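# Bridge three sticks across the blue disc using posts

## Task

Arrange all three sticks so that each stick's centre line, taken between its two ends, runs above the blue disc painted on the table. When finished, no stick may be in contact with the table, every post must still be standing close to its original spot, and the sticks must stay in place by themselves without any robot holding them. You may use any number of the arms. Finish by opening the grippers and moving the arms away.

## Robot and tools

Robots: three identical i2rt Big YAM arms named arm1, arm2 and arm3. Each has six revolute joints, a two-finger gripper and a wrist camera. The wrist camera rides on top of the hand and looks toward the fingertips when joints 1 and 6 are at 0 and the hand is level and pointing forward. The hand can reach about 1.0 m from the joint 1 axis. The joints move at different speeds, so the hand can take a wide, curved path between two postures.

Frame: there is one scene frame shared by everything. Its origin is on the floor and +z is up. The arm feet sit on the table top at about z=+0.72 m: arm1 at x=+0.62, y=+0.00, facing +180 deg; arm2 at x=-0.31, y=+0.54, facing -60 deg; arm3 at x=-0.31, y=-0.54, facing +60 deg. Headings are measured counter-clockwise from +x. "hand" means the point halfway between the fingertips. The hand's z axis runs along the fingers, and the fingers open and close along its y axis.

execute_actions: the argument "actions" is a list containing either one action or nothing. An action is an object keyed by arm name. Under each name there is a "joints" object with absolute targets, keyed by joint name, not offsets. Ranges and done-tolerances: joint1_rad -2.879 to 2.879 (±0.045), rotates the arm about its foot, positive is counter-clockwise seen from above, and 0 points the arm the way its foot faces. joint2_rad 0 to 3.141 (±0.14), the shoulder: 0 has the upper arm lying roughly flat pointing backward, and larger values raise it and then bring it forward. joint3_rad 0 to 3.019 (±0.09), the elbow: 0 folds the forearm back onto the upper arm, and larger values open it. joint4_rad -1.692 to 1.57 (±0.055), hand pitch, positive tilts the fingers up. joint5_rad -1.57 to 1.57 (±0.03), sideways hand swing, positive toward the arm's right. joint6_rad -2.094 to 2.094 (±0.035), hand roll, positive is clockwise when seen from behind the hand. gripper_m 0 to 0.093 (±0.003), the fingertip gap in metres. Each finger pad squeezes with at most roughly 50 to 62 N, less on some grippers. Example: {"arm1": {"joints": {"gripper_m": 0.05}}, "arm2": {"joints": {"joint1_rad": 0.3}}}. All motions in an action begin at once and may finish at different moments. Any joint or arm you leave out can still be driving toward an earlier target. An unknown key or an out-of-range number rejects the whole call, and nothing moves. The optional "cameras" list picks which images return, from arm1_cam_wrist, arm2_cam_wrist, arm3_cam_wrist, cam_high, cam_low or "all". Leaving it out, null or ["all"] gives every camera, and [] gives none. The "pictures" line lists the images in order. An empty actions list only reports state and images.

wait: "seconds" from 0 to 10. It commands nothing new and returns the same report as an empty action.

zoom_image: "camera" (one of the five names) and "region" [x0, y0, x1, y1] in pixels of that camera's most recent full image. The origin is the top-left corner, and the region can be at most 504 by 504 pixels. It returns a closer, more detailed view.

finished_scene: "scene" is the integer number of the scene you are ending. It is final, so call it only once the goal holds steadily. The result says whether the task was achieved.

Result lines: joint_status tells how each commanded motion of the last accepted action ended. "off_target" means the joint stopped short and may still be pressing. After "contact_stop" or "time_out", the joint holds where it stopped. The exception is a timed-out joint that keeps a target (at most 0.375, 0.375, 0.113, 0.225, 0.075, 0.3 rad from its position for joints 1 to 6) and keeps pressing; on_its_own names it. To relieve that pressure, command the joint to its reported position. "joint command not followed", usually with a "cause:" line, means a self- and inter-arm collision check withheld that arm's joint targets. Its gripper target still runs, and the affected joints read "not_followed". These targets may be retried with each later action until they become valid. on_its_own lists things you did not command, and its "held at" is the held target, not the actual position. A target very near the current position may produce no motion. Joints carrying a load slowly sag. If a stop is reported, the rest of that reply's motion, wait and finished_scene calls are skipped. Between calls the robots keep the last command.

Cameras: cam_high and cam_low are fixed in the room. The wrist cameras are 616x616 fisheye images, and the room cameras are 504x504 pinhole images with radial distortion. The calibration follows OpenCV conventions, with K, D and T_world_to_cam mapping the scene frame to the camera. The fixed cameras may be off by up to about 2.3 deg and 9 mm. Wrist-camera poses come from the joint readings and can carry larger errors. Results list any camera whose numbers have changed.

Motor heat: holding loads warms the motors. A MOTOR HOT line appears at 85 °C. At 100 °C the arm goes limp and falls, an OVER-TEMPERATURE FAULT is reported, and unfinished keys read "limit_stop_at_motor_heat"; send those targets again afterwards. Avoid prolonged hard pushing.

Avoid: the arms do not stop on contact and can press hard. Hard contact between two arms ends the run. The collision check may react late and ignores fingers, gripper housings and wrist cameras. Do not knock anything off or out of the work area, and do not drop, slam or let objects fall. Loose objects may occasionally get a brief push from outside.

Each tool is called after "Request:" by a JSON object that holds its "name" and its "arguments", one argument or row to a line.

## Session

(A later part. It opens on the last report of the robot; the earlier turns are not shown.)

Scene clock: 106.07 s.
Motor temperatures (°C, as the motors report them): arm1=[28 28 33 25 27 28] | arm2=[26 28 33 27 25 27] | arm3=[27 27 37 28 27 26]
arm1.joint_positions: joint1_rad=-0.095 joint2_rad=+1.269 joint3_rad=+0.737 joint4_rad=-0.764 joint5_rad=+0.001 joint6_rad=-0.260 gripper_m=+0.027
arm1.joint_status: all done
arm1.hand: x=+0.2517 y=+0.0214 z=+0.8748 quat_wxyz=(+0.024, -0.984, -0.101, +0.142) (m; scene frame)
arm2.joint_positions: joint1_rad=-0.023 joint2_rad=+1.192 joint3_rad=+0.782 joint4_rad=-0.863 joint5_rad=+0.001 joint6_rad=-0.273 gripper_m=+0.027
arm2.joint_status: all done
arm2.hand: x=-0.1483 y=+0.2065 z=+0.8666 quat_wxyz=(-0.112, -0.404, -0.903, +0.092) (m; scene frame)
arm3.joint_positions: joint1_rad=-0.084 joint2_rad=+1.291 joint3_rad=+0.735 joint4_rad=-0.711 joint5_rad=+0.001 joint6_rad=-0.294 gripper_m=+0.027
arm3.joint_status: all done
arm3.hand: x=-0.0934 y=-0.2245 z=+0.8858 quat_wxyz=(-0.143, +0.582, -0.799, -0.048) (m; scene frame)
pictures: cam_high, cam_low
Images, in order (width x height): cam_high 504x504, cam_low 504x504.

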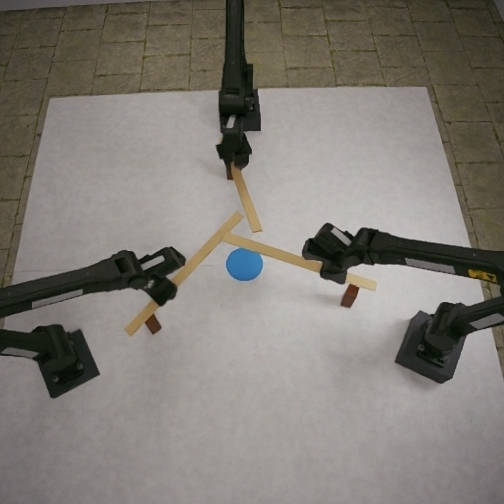

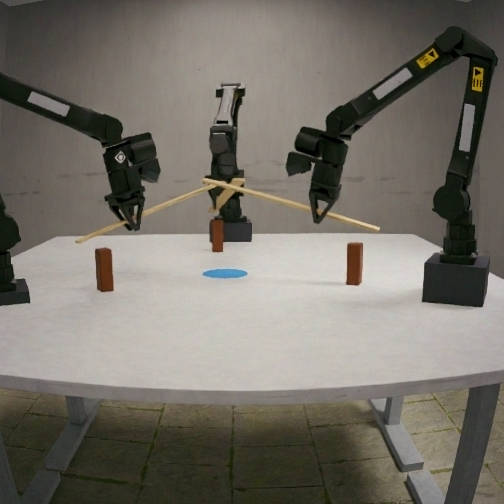

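Request:
{"name": "execute_actions", "arguments": {
  "actions": [
    {"arm1":{"joints":{"joint1_rad":-0.055,"joint2_rad":1.405,"joint3_rad":0.92,"joint6_rad":-0.215}},"arm2":{"joints":{"joint1_rad":0.02,"joint2_rad":1.337,"joint3_rad":0.96,"joint6_rad":-0.227}},"arm3":{"joints":{"joint1_rad":-0.03,"joint2_rad":1.428,"joint3_rad":0.892,"joint6_rad":-0.256}}}
  ],
  "cameras": ["cam_high","cam_low"]
}}

Request:
{"name": "zoom_image", "arguments": {
  "camera": "cam_high",
  "region": [110, 120, 390, 360]
}}

Request:
{"name": "zoom_image", "arguments": {
  "camera": "cam_low",
  "region": [150, 150, 300, 260]
}}

Scene clock: 110.63 s.
Motor temperatures (°C, as the motors report them): arm1=[28 28 34 25 27 28] | arm2=[26 28 34 27 25 27] | arm3=[27 27 38 28 27 26]
arm1.joint_positions: joint1_rad=-0.058 joint2_rad=+1.410 joint3_rad=+0.877 joint4_rad=-0.757 joint5_rad=+0.001 joint6_rad=-0.226 gripper_m=+0.027
arm1.joint_status: all done
arm1.hand: x=+0.1961 y=+0.0088 z=+0.8783 quat_wxyz=(+0.020, -0.984, -0.102, +0.145) (m; scene frame)
arm2.joint_positions: joint1_rad=+0.019 joint2_rad=+1.328 joint3_rad=+0.922 joint4_rad=-0.854 joint5_rad=+0.001 joint6_rad=-0.239 gripper_m=+0.027
arm2.joint_status: all done
arm2.hand: x=-0.1079 y=+0.1646 z=+0.8756 quat_wxyz=(-0.121, -0.400, -0.904, +0.091) (m; scene frame)
arm3.joint_positions: joint1_rad=-0.037 joint2_rad=+1.423 joint3_rad=+0.855 joint4_rad=-0.707 joint5_rad=+0.001 joint6_rad=-0.265 gripper_m=+0.027
arm3.joint_status: all done
arm3.hand: x=-0.0835 y=-0.1753 z=+0.8832 quat_wxyz=(-0.138, +0.590, -0.794, -0.052) (m; scene frame)
pictures: cam_high, cam_low
Images, in order (width x height): cam_high 504x504, cam_low 504x504.

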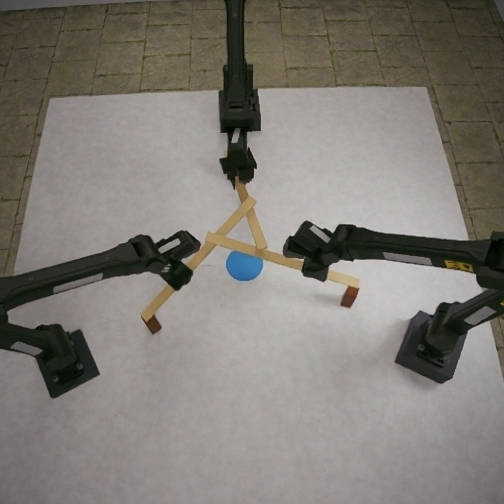

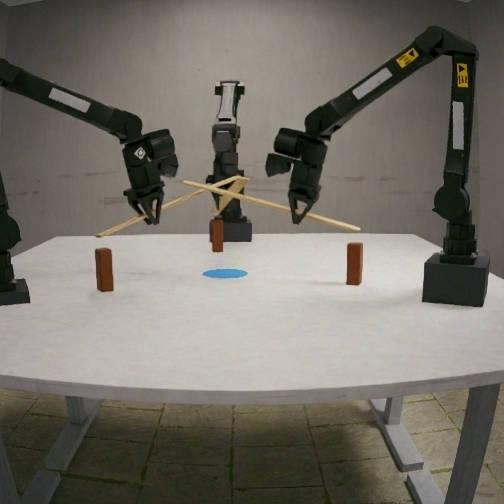

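Region (110, 120, 390, 360) of cam_high's 504x504 image, scaled by 1.800, with more detail than that image has; it fills the top 432 rows of this view, and the rest is white.

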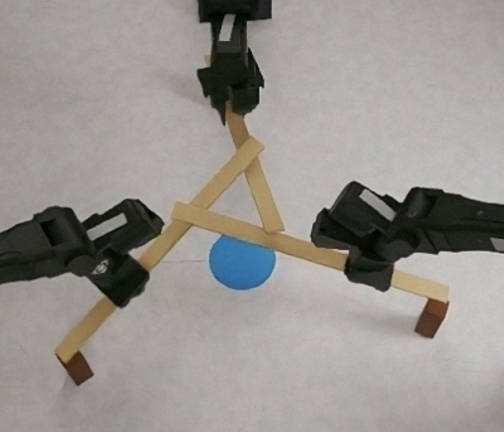

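Region (150, 150, 300, 260) of cam_low's 504x504 image, scaled by 3.360, with more detail than that image has; it fills the top 370 rows of this view, and the rest is white.

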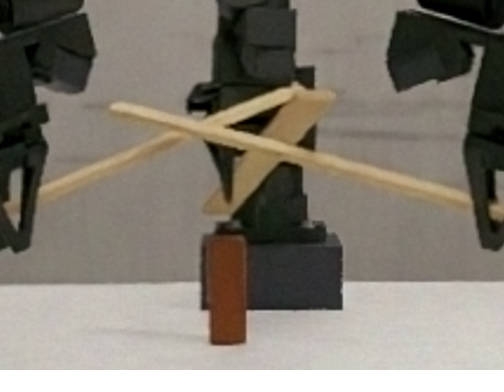

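Request:
{"name": "execute_actions", "arguments": {
  "actions": [
    {"arm1":{"joints":{"joint2_rad":1.53,"joint3_rad":0.978,"joint4_rad":-0.855}},"arm2":{"joints":{"joint2_rad":1.448,"joint3_rad":0.997,"joint4_rad":-0.948}},"arm3":{"joints":{"joint2_rad":1.534,"joint3_rad":0.928,"joint4_rad":-0.802}}}
  ],
  "cameras": ["cam_high","cam_low"]
}}

Request:
{"name": "zoom_image", "arguments": {
  "camera": "cam_high",
  "region": [110, 120, 390, 360]
}}

Request:
{"name": "zoom_image", "arguments": {
  "camera": "cam_low",
  "region": [70, 170, 270, 290]
}}

Request:
{"name": "zoom_image", "arguments": {
  "camera": "cam_low",
  "region": [190, 170, 390, 290]
}}

Scene clock: 116.57 s.
Motor temperatures (°C, as the motors report them): arm1=[28 28 35 25 27 28] | arm2=[26 28 35 27 25 27] | arm3=[27 27 38 28 27 26]
arm1.joint_positions: joint1_rad=-0.058 joint2_rad=+1.544 joint3_rad=+0.938 joint4_rad=-0.846 joint5_rad=+0.001 joint6_rad=-0.225 gripper_m=+0.027
arm1.joint_status: all done
arm1.hand: x=+0.1981 y=+0.0089 z=+0.8427 quat_wxyz=(+0.010, -0.993, -0.102, +0.066) (m; scene frame)
arm2.joint_positions: joint1_rad=+0.019 joint2_rad=+1.445 joint3_rad=+0.958 joint4_rad=-0.937 joint5_rad=+0.001 joint6_rad=-0.239 gripper_m=+0.027
arm2.joint_status: all done
arm2.hand: x=-0.1116 y=+0.1715 z=+0.8392 quat_wxyz=(-0.056, -0.403, -0.912, +0.042) (m; scene frame)
arm3.joint_positions: joint1_rad=-0.037 joint2_rad=+1.533 joint3_rad=+0.892 joint4_rad=-0.788 joint5_rad=+0.001 joint6_rad=-0.265 gripper_m=+0.027
arm3.joint_status: all done
arm3.hand: x=-0.0890 y=-0.1843 z=+0.8487 quat_wxyz=(-0.067, +0.594, -0.801, -0.024) (m; scene frame)
pictures: cam_high, cam_low
Images, in order (width x height): cam_high 504x504, cam_low 504x504.

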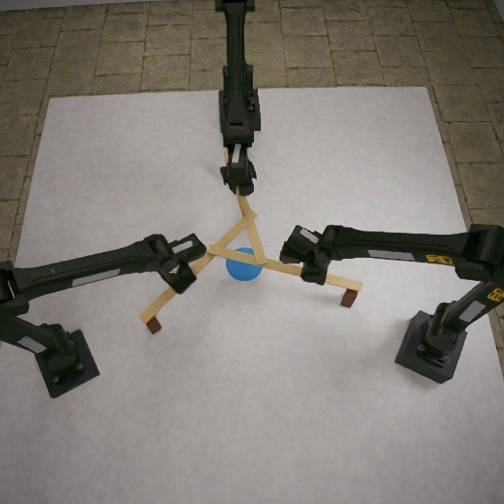

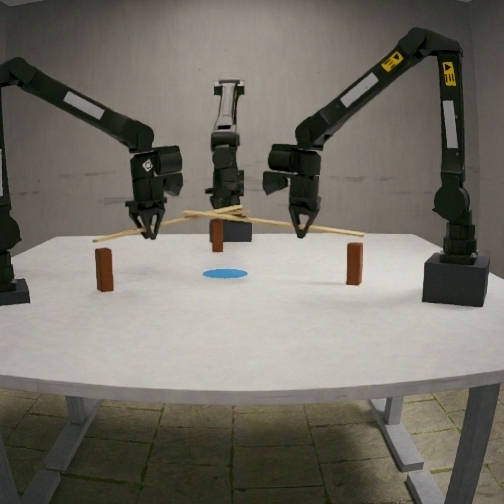

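Region (110, 120, 390, 360) of cam_high's 504x504 image, scaled by 1.800, with more detail than that image has; it fills the top 432 rows of this view, and the rest is white.

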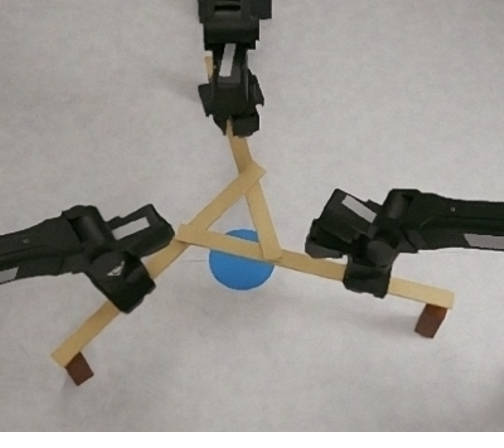

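Region (70, 170, 270, 290) of cam_low's 504x504 image, scaled by 2.520, with more detail than that image has; it fills the top 302 rows of this view, and the rest is white.

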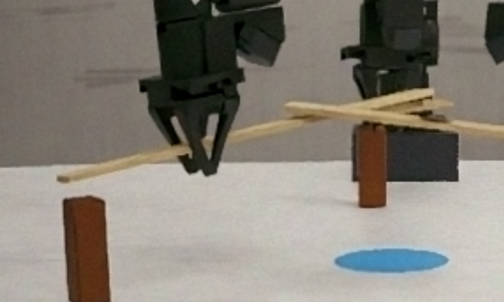

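Region (190, 170, 390, 290) of cam_low's 504x504 image, scaled by 2.520, with more detail than that image has; it fills the top 302 rows of this view, and the rest is white.

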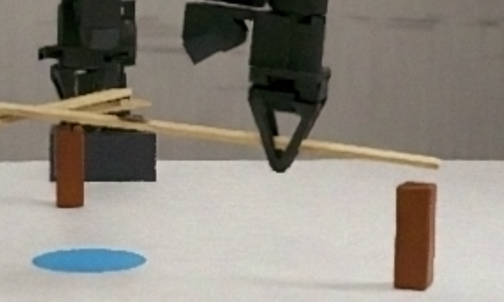

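Request:
{"name": "execute_actions", "arguments": {
  "actions": [
    {"arm1":{"joints":{"joint2_rad":1.575,"joint6_rad":-0.19}},"arm2":{"joints":{"joint2_rad":1.497,"joint6_rad":-0.2}},"arm3":{"joints":{"joint2_rad":1.583,"joint6_rad":-0.225}}}
  ]
}}

Request:
{"name": "zoom_image", "arguments": {
  "camera": "cam_high",
  "region": [110, 120, 390, 360]
}}

Request:
{"name": "zoom_image", "arguments": {
  "camera": "cam_low",
  "region": [70, 170, 270, 290]
}}

Request:
{"name": "zoom_image", "arguments": {
  "camera": "cam_low",
  "region": [190, 170, 390, 290]
}}

Scene clock: 122.50 s.
Motor temperatures (°C, as the motors report them): arm1=[28 29 35 25 27 28] | arm2=[26 29 35 27 25 27] | arm3=[27 27 38 28 27 26]
arm1.joint_positions: joint1_rad=-0.058 joint2_rad=+1.582 joint3_rad=+0.938 joint4_rad=-0.846 joint5_rad=+0.001 joint6_rad=-0.205 gripper_m=+0.027
arm1.joint_status: all done
arm1.hand: x=+0.2013 y=+0.0088 z=+0.8274 quat_wxyz=(+0.007, -0.995, -0.092, +0.047) (m; scene frame)
arm2.joint_positions: joint1_rad=+0.019 joint2_rad=+1.481 joint3_rad=+0.958 joint4_rad=-0.937 joint5_rad=+0.000 joint6_rad=-0.222 gripper_m=+0.027
arm2.joint_status: all done
arm2.hand: x=-0.1123 y=+0.1731 z=+0.8253 quat_wxyz=(-0.042, -0.411, -0.910, +0.030) (m; scene frame)
arm3.joint_positions: joint1_rad=-0.037 joint2_rad=+1.566 joint3_rad=+0.892 joint4_rad=-0.788 joint5_rad=+0.000 joint6_rad=-0.243 gripper_m=+0.027
arm3.joint_status: all done
arm3.hand: x=-0.0907 y=-0.1870 z=+0.8358 quat_wxyz=(-0.051, +0.586, -0.808, -0.019) (m; scene frame)
pictures: arm1_cam_wrist, arm2_cam_wrist, arm3_cam_wrist, cam_high, cam_low
camera_calibration (this result's frames):
arm1_cam_wrist: T_world_to_cam=[[-0.195587, 0.980519, 0.0181283, 0.0126233], [0.842116, 0.158449, 0.515494, -0.595017], [0.502579, 0.11609, -0.856701, 0.733635], [0, 0, 0, 1]] pos_world=[0.134832, -0.00326552, 0.935005]
arm2_cam_wrist: T_world_to_cam=[[-0.741693, -0.670382, 0.0218877, 0.015366], [-0.570276, 0.647445, 0.505569, -0.590353], [-0.353095, 0.362495, -0.862509, 0.736176], [0, 0, 0, 1]] pos_world=[-0.065327, 0.125662, 0.933086]
arm3_cam_wrist: T_world_to_cam=[[0.951615, -0.306671, 0.0195426, 0.0123612], [-0.274007, -0.818031, 0.505713, -0.591715], [-0.139101, -0.486599, -0.86248, 0.738836], [0, 0, 0, 1]] pos_world=[-0.0711243, -0.120734, 0.936228]
Images, in order (width x height): arm1_cam_wrist 616x616, arm2_cam_wrist 616x616, arm3_cam_wrist 616x616, cam_high 504x504, cam_low 504x504.

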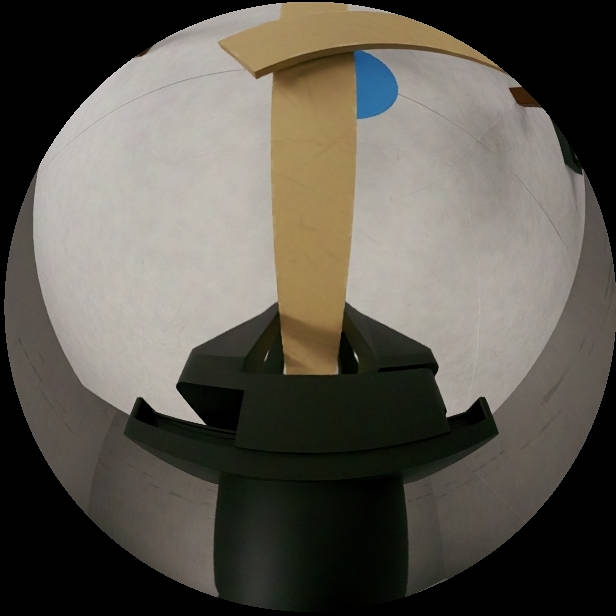

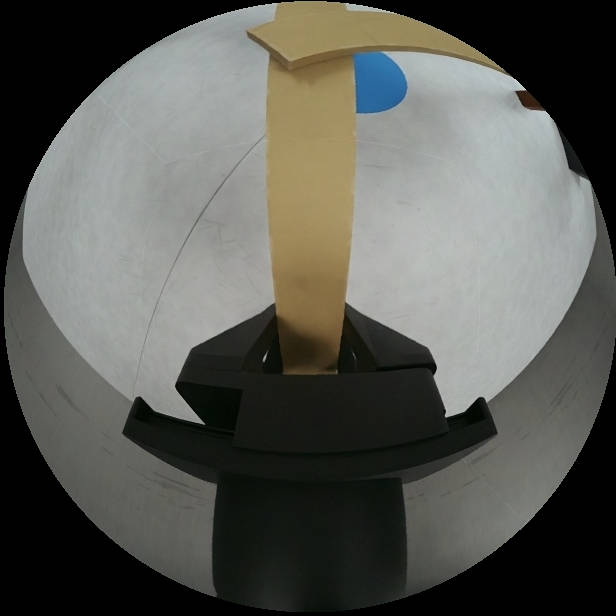

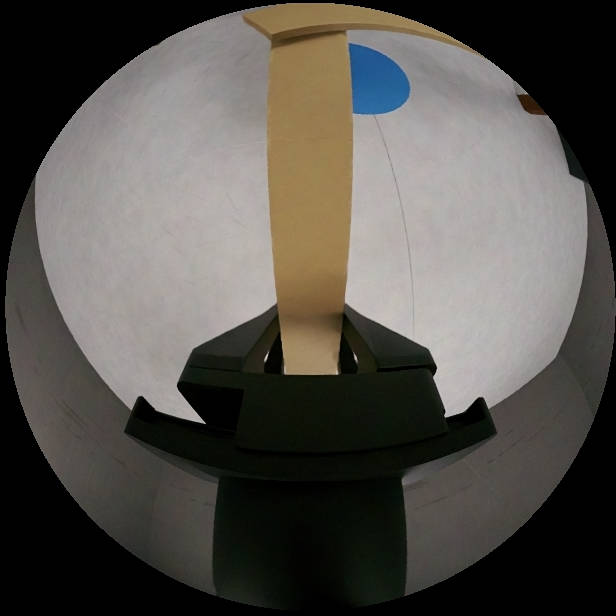

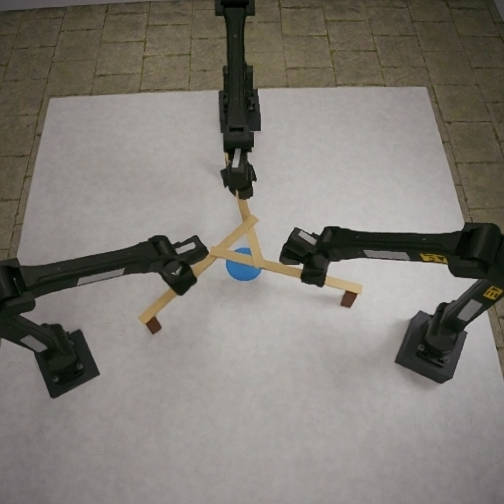

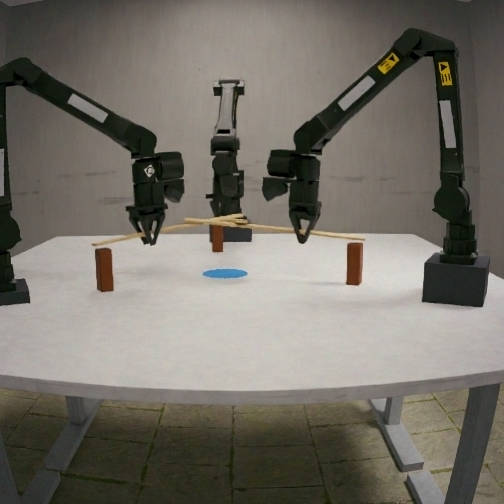

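Region (110, 120, 390, 360) of cam_high's 504x504 image, scaled by 1.800, with more detail than that image has; it fills the top 432 rows of this view, and the rest is white.

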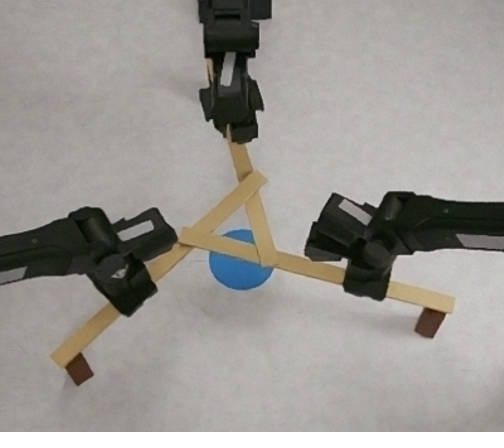

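Region (70, 170, 270, 290) of cam_low's 504x504 image, scaled by 2.520, with more detail than that image has; it fills the top 302 rows of this view, and the rest is white.

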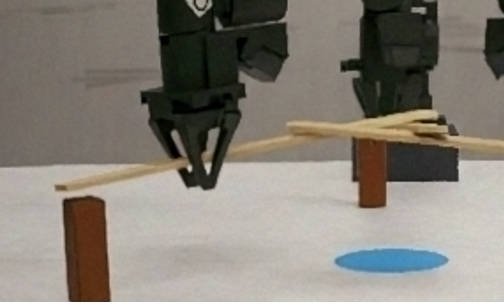

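Region (190, 170, 390, 290) of cam_low's 504x504 image, scaled by 2.520, with more detail than that image has; it fills the top 302 rows of this view, and the rest is white.

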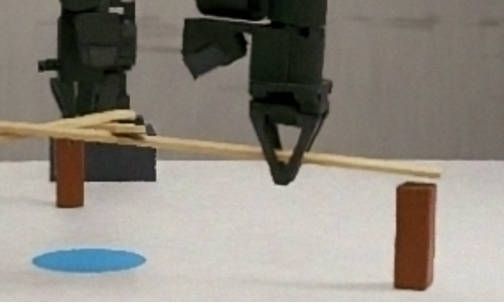

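Request:
{"name": "execute_actions", "arguments": {
  "actions": [
    {"arm1":{"joints":{"joint2_rad":1.595}},"arm2":{"joints":{"joint1_rad":-0.003,"joint2_rad":1.525}},"arm3":{"joints":{"joint1_rad":-0.058,"joint2_rad":1.611}}}
  ]
}}

Request:
{"name": "zoom_image", "arguments": {
  "camera": "cam_low",
  "region": [70, 170, 390, 290]
}}

Scene clock: 125.80 s.
Motor temperatures (°C, as the motors report them): arm1=[28 29 35 25 27 28] | arm2=[26 29 35 27 25 27] | arm3=[27 28 38 28 27 26]
arm1.joint_positions: joint1_rad=-0.058 joint2_rad=+1.593 joint3_rad=+0.938 joint4_rad=-0.846 joint5_rad=+0.000 joint6_rad=-0.205 gripper_m=+0.027
arm1.joint_status: all done
arm1.hand: x=+0.2024 y=+0.0087 z=+0.8228 quat_wxyz=(+0.006, -0.995, -0.092, +0.041) (m; scene frame)
arm2.joint_positions: joint1_rad=+0.016 joint2_rad=+1.497 joint3_rad=+0.959 joint4_rad=-0.937 joint5_rad=-0.007 joint6_rad=-0.222 gripper_m=+0.027
arm2.joint_status: all done
arm2.hand: x=-0.1123 y=+0.1736 z=+0.8193 quat_wxyz=(-0.038, -0.412, -0.910, +0.023) (m; scene frame)
arm3.joint_positions: joint1_rad=-0.039 joint2_rad=+1.586 joint3_rad=+0.896 joint4_rad=-0.788 joint5_rad=-0.003 joint6_rad=-0.243 gripper_m=+0.027
arm3.joint_status: all done
arm3.hand: x=-0.0909 y=-0.1872 z=+0.8293 quat_wxyz=(-0.043, +0.586, -0.809, -0.018) (m; scene frame)
pictures: arm1_cam_wrist, arm2_cam_wrist, arm3_cam_wrist, cam_high, cam_low
camera_calibration (this result's frames):
arm1_cam_wrist: T_world_to_cam=[[-0.195064, 0.980678, 0.0148619, 0.0156306], [0.836289, 0.158389, 0.524913, -0.600112], [0.512417, 0.11482, -0.851026, 0.722563], [0, 0, 0, 1]] pos_world=[0.134663, -0.00324253, 0.929694]
arm2_cam_wrist: T_world_to_cam=[[-0.74273, -0.669489, 0.0116912, 0.0239275], [-0.568592, 0.639823, 0.51704, -0.595521], [-0.353633, 0.377373, -0.855881, 0.722743], [0, 0, 0, 1]] pos_world=[-0.0652504, 0.124303, 0.926211]
arm3_cam_wrist: T_world_to_cam=[[0.951435, -0.307617, 0.0119437, 0.0186709], [-0.268973, -0.811789, 0.518317, -0.597464], [-0.149747, -0.496358, -0.855105, 0.724163], [0, 0, 0, 1]] pos_world=[-0.0700245, -0.119827, 0.928689]
Images, in order (width x height): arm1_cam_wrist 616x616, arm2_cam_wrist 616x616, arm3_cam_wrist 616x616, cam_high 504x504, cam_low 504x504.

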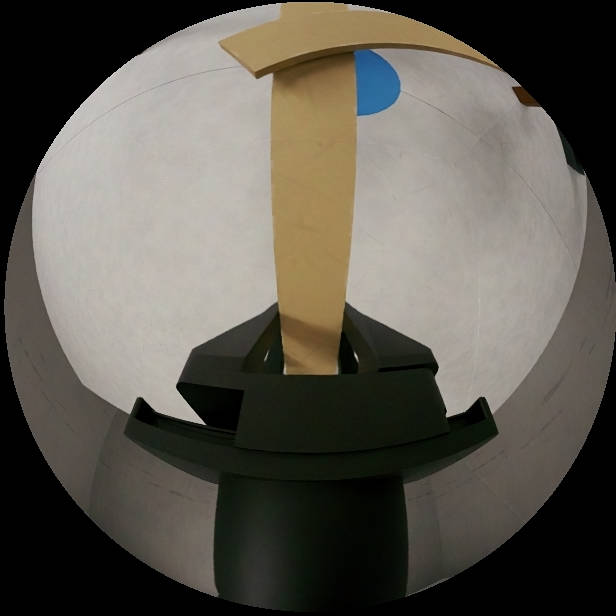

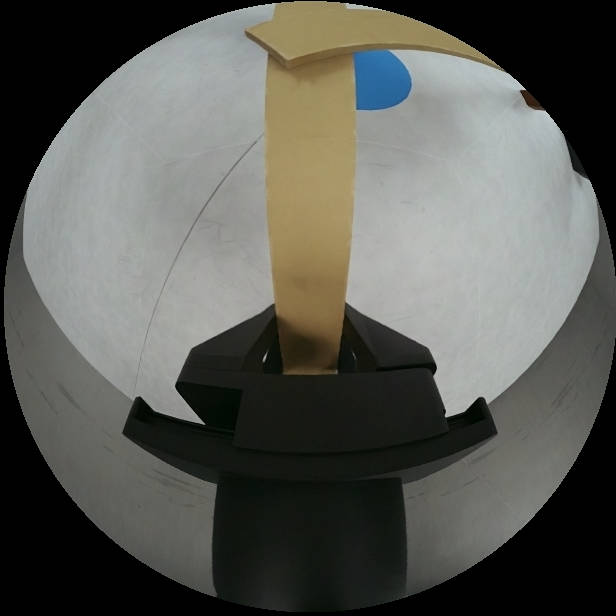

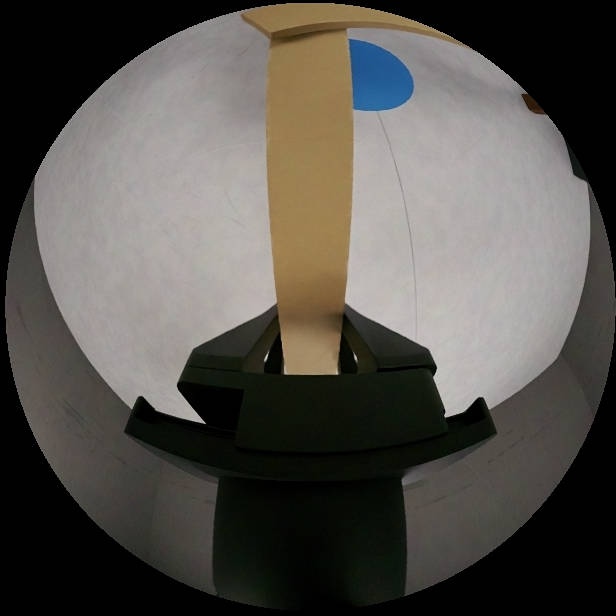

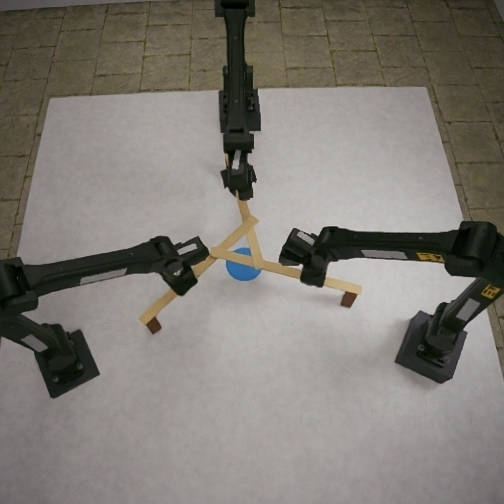

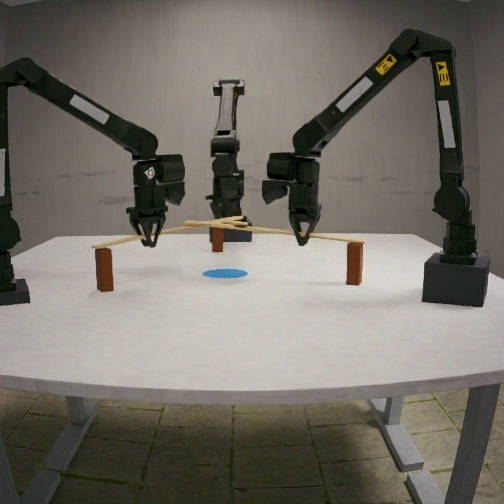

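Region (70, 170, 390, 290) of cam_low's 504x504 image, scaled by 1.575, with more detail than that image has; it fills the top 189 rows of this view, and the rest is white.

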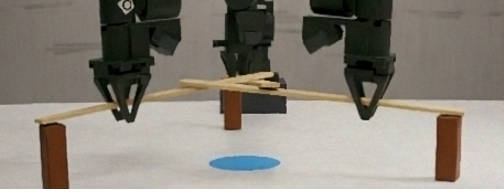

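Sticks are in contact and on the posts. Ease the side push and release.

Request:
{"name": "execute_actions", "arguments": {
  "actions": [
    {"arm1":{"joints":{"gripper_m":0.07}},"arm2":{"joints":{"joint1_rad":0.016,"gripper_m":0.07}},"arm3":{"joints":{"joint1_rad":-0.039,"gripper_m":0.07}}}
  ],
  "cameras": ["cam_high","cam_low"]
}}

Request:
{"name": "execute_actions", "arguments": {
  "actions": [
    {"arm1":{"joints":{"joint2_rad":1.0,"joint4_rad":-1.2}},"arm2":{"joints":{"joint2_rad":0.9,"joint4_rad":-1.3}},"arm3":{"joints":{"joint2_rad":1.0,"joint4_rad":-1.15}}}
  ]
}}

Scene clock: 129.60 s.
Motor temperatures (°C, as the motors report them): arm1=[28 29 35 25 27 28] | arm2=[26 29 35 27 25 27] | arm3=[27 28 38 28 27 26]
arm1.joint_positions: joint1_rad=-0.058 joint2_rad=+1.593 joint3_rad=+0.938 joint4_rad=-0.846 joint5_rad=+0.000 joint6_rad=-0.200 gripper_m=+0.070
arm1.joint_status: all done
arm1.hand: x=+0.2024 y=+0.0087 z=+0.8228 quat_wxyz=(+0.006, -0.995, -0.090, +0.041) (m; scene frame)
arm2.joint_positions: joint1_rad=+0.016 joint2_rad=+1.498 joint3_rad=+0.959 joint4_rad=-0.937 joint5_rad=-0.003 joint6_rad=-0.212 gripper_m=+0.070
arm2.joint_status: all done
arm2.hand: x=-0.1128 y=+0.1733 z=+0.8190 quat_wxyz=(-0.037, -0.417, -0.908, +0.024) (m; scene frame)
arm3.joint_positions: joint1_rad=-0.039 joint2_rad=+1.592 joint3_rad=+0.896 joint4_rad=-0.788 joint5_rad=-0.003 joint6_rad=-0.234 gripper_m=+0.070
arm3.joint_status: all done
arm3.hand: x=-0.0911 y=-0.1879 z=+0.8268 quat_wxyz=(-0.040, +0.582, -0.812, -0.016) (m; scene frame)
pictures: cam_high, cam_low
Images, in order (width x height): cam_high 504x504, cam_low 504x504.

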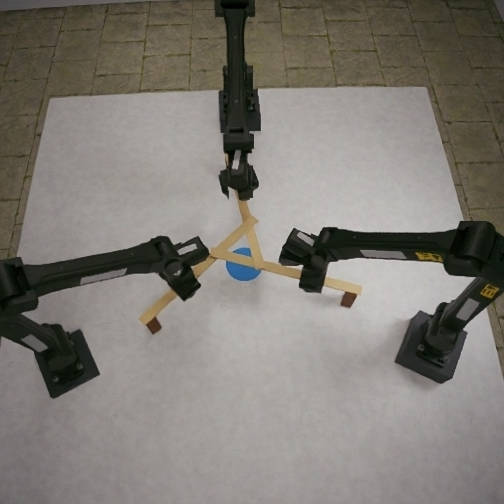

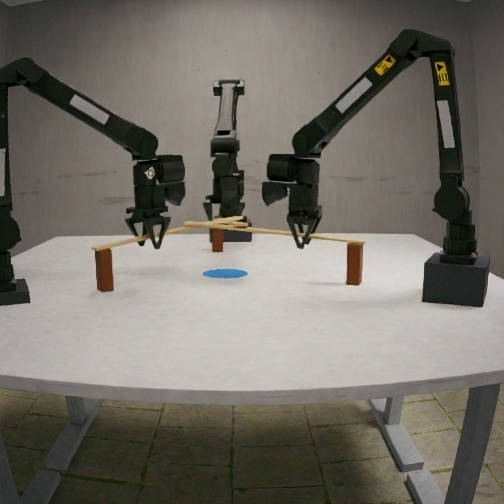

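Scene clock: 130.93 s.
Motor temperatures (°C, as the motors report them): arm1=[28 29 35 25 27 28] | arm2=[26 29 36 27 25 27] | arm3=[27 28 38 28 27 26]
arm1.joint_positions: joint1_rad=-0.058 joint2_rad=+0.991 joint3_rad=+0.938 joint4_rad=-1.190 joint5_rad=+0.000 joint6_rad=-0.199 gripper_m=+0.070
arm1.joint_status: all done
arm1.hand: x=+0.2915 y=+0.0063 z=+1.0235 quat_wxyz=(+0.020, -0.981, -0.088, +0.169) (m; scene frame)
arm2.joint_positions: joint1_rad=+0.016 joint2_rad=+0.885 joint3_rad=+0.962 joint4_rad=-1.287 joint5_rad=-0.003 joint6_rad=-0.212 gripper_m=+0.070
arm2.joint_status: all done
arm2.hand: x=-0.1656 y=+0.2694 z=+1.0132 quat_wxyz=(-0.143, -0.411, -0.894, +0.103) (m; scene frame)
arm3.joint_positions: joint1_rad=-0.039 joint2_rad=+0.997 joint3_rad=+0.896 joint4_rad=-1.135 joint5_rad=-0.003 joint6_rad=-0.234 gripper_m=+0.070
arm3.joint_status: all done
arm3.hand: x=-0.1330 y=-0.2537 z=+1.0239 quat_wxyz=(-0.155, +0.575, -0.801, -0.063) (m; scene frame)
pictures: arm1_cam_wrist, arm2_cam_wrist, arm3_cam_wrist, cam_high, cam_low
camera_calibration (this result's frames):
arm1_cam_wrist: T_world_to_cam=[[-0.179956, 0.981355, 0.0675133, -0.0259495], [0.94338, 0.152735, 0.294459, -0.574886], [0.278657, 0.11668, -0.953276, 1.02074], [0, 0, 0, 1]] pos_world=[0.253229, -0.00582979, 1.14408]
arm2_cam_wrist: T_world_to_cam=[[-0.755975, -0.650632, 0.0719679, -0.0221527], [-0.61056, 0.740485, 0.280887, -0.58218], [-0.236045, 0.168403, -0.957039, 1.01192], [0, 0, 0, 1]] pos_world=[-0.133343, 0.246272, 1.13357]
arm3_cam_wrist: T_world_to_cam=[[0.943579, -0.324012, 0.0683686, -0.0269628], [-0.329078, -0.894443, 0.302786, -0.571928], [-0.0369545, -0.308201, -0.950603, 1.01178], [0, 0, 0, 1]] pos_world=[-0.125377, -0.20846, 1.13682]
Images, in order (width x height): arm1_cam_wrist 616x616, arm2_cam_wrist 616x616, arm3_cam_wrist 616x616, cam_high 504x504, cam_low 504x504.

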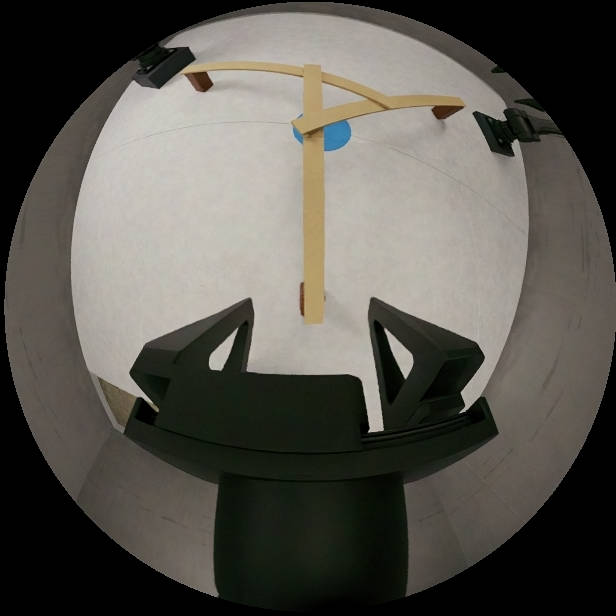

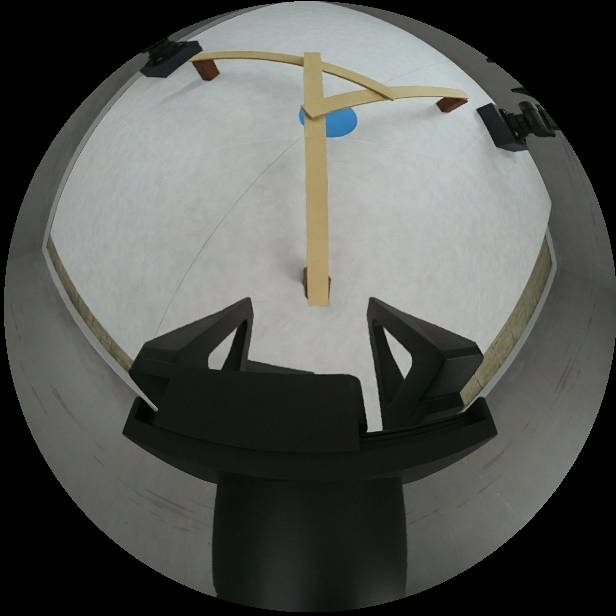

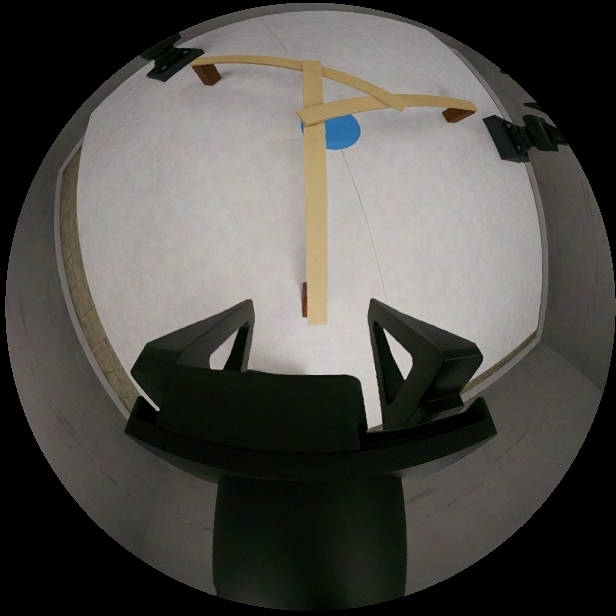

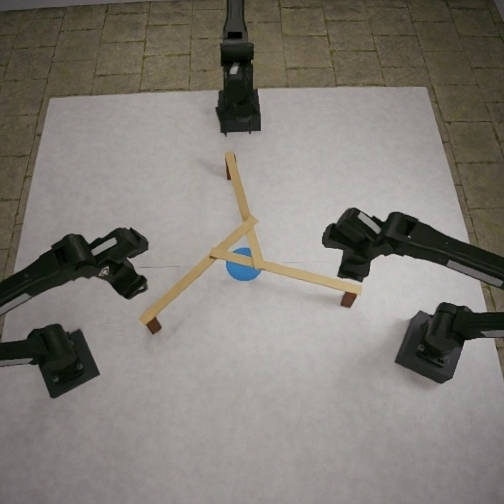

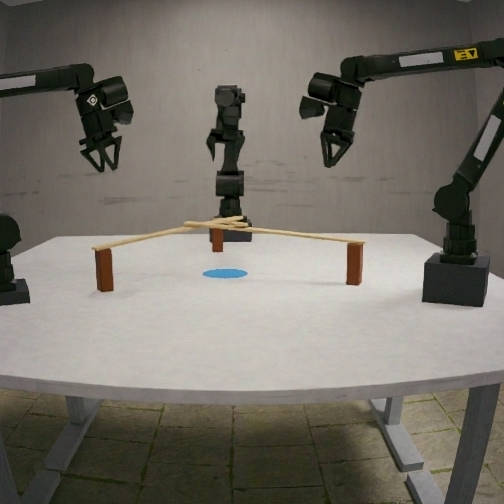

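Request:
{"name": "finished_scene", "arguments": {
  "scene": 1
}}

The scene is finished: the task was done.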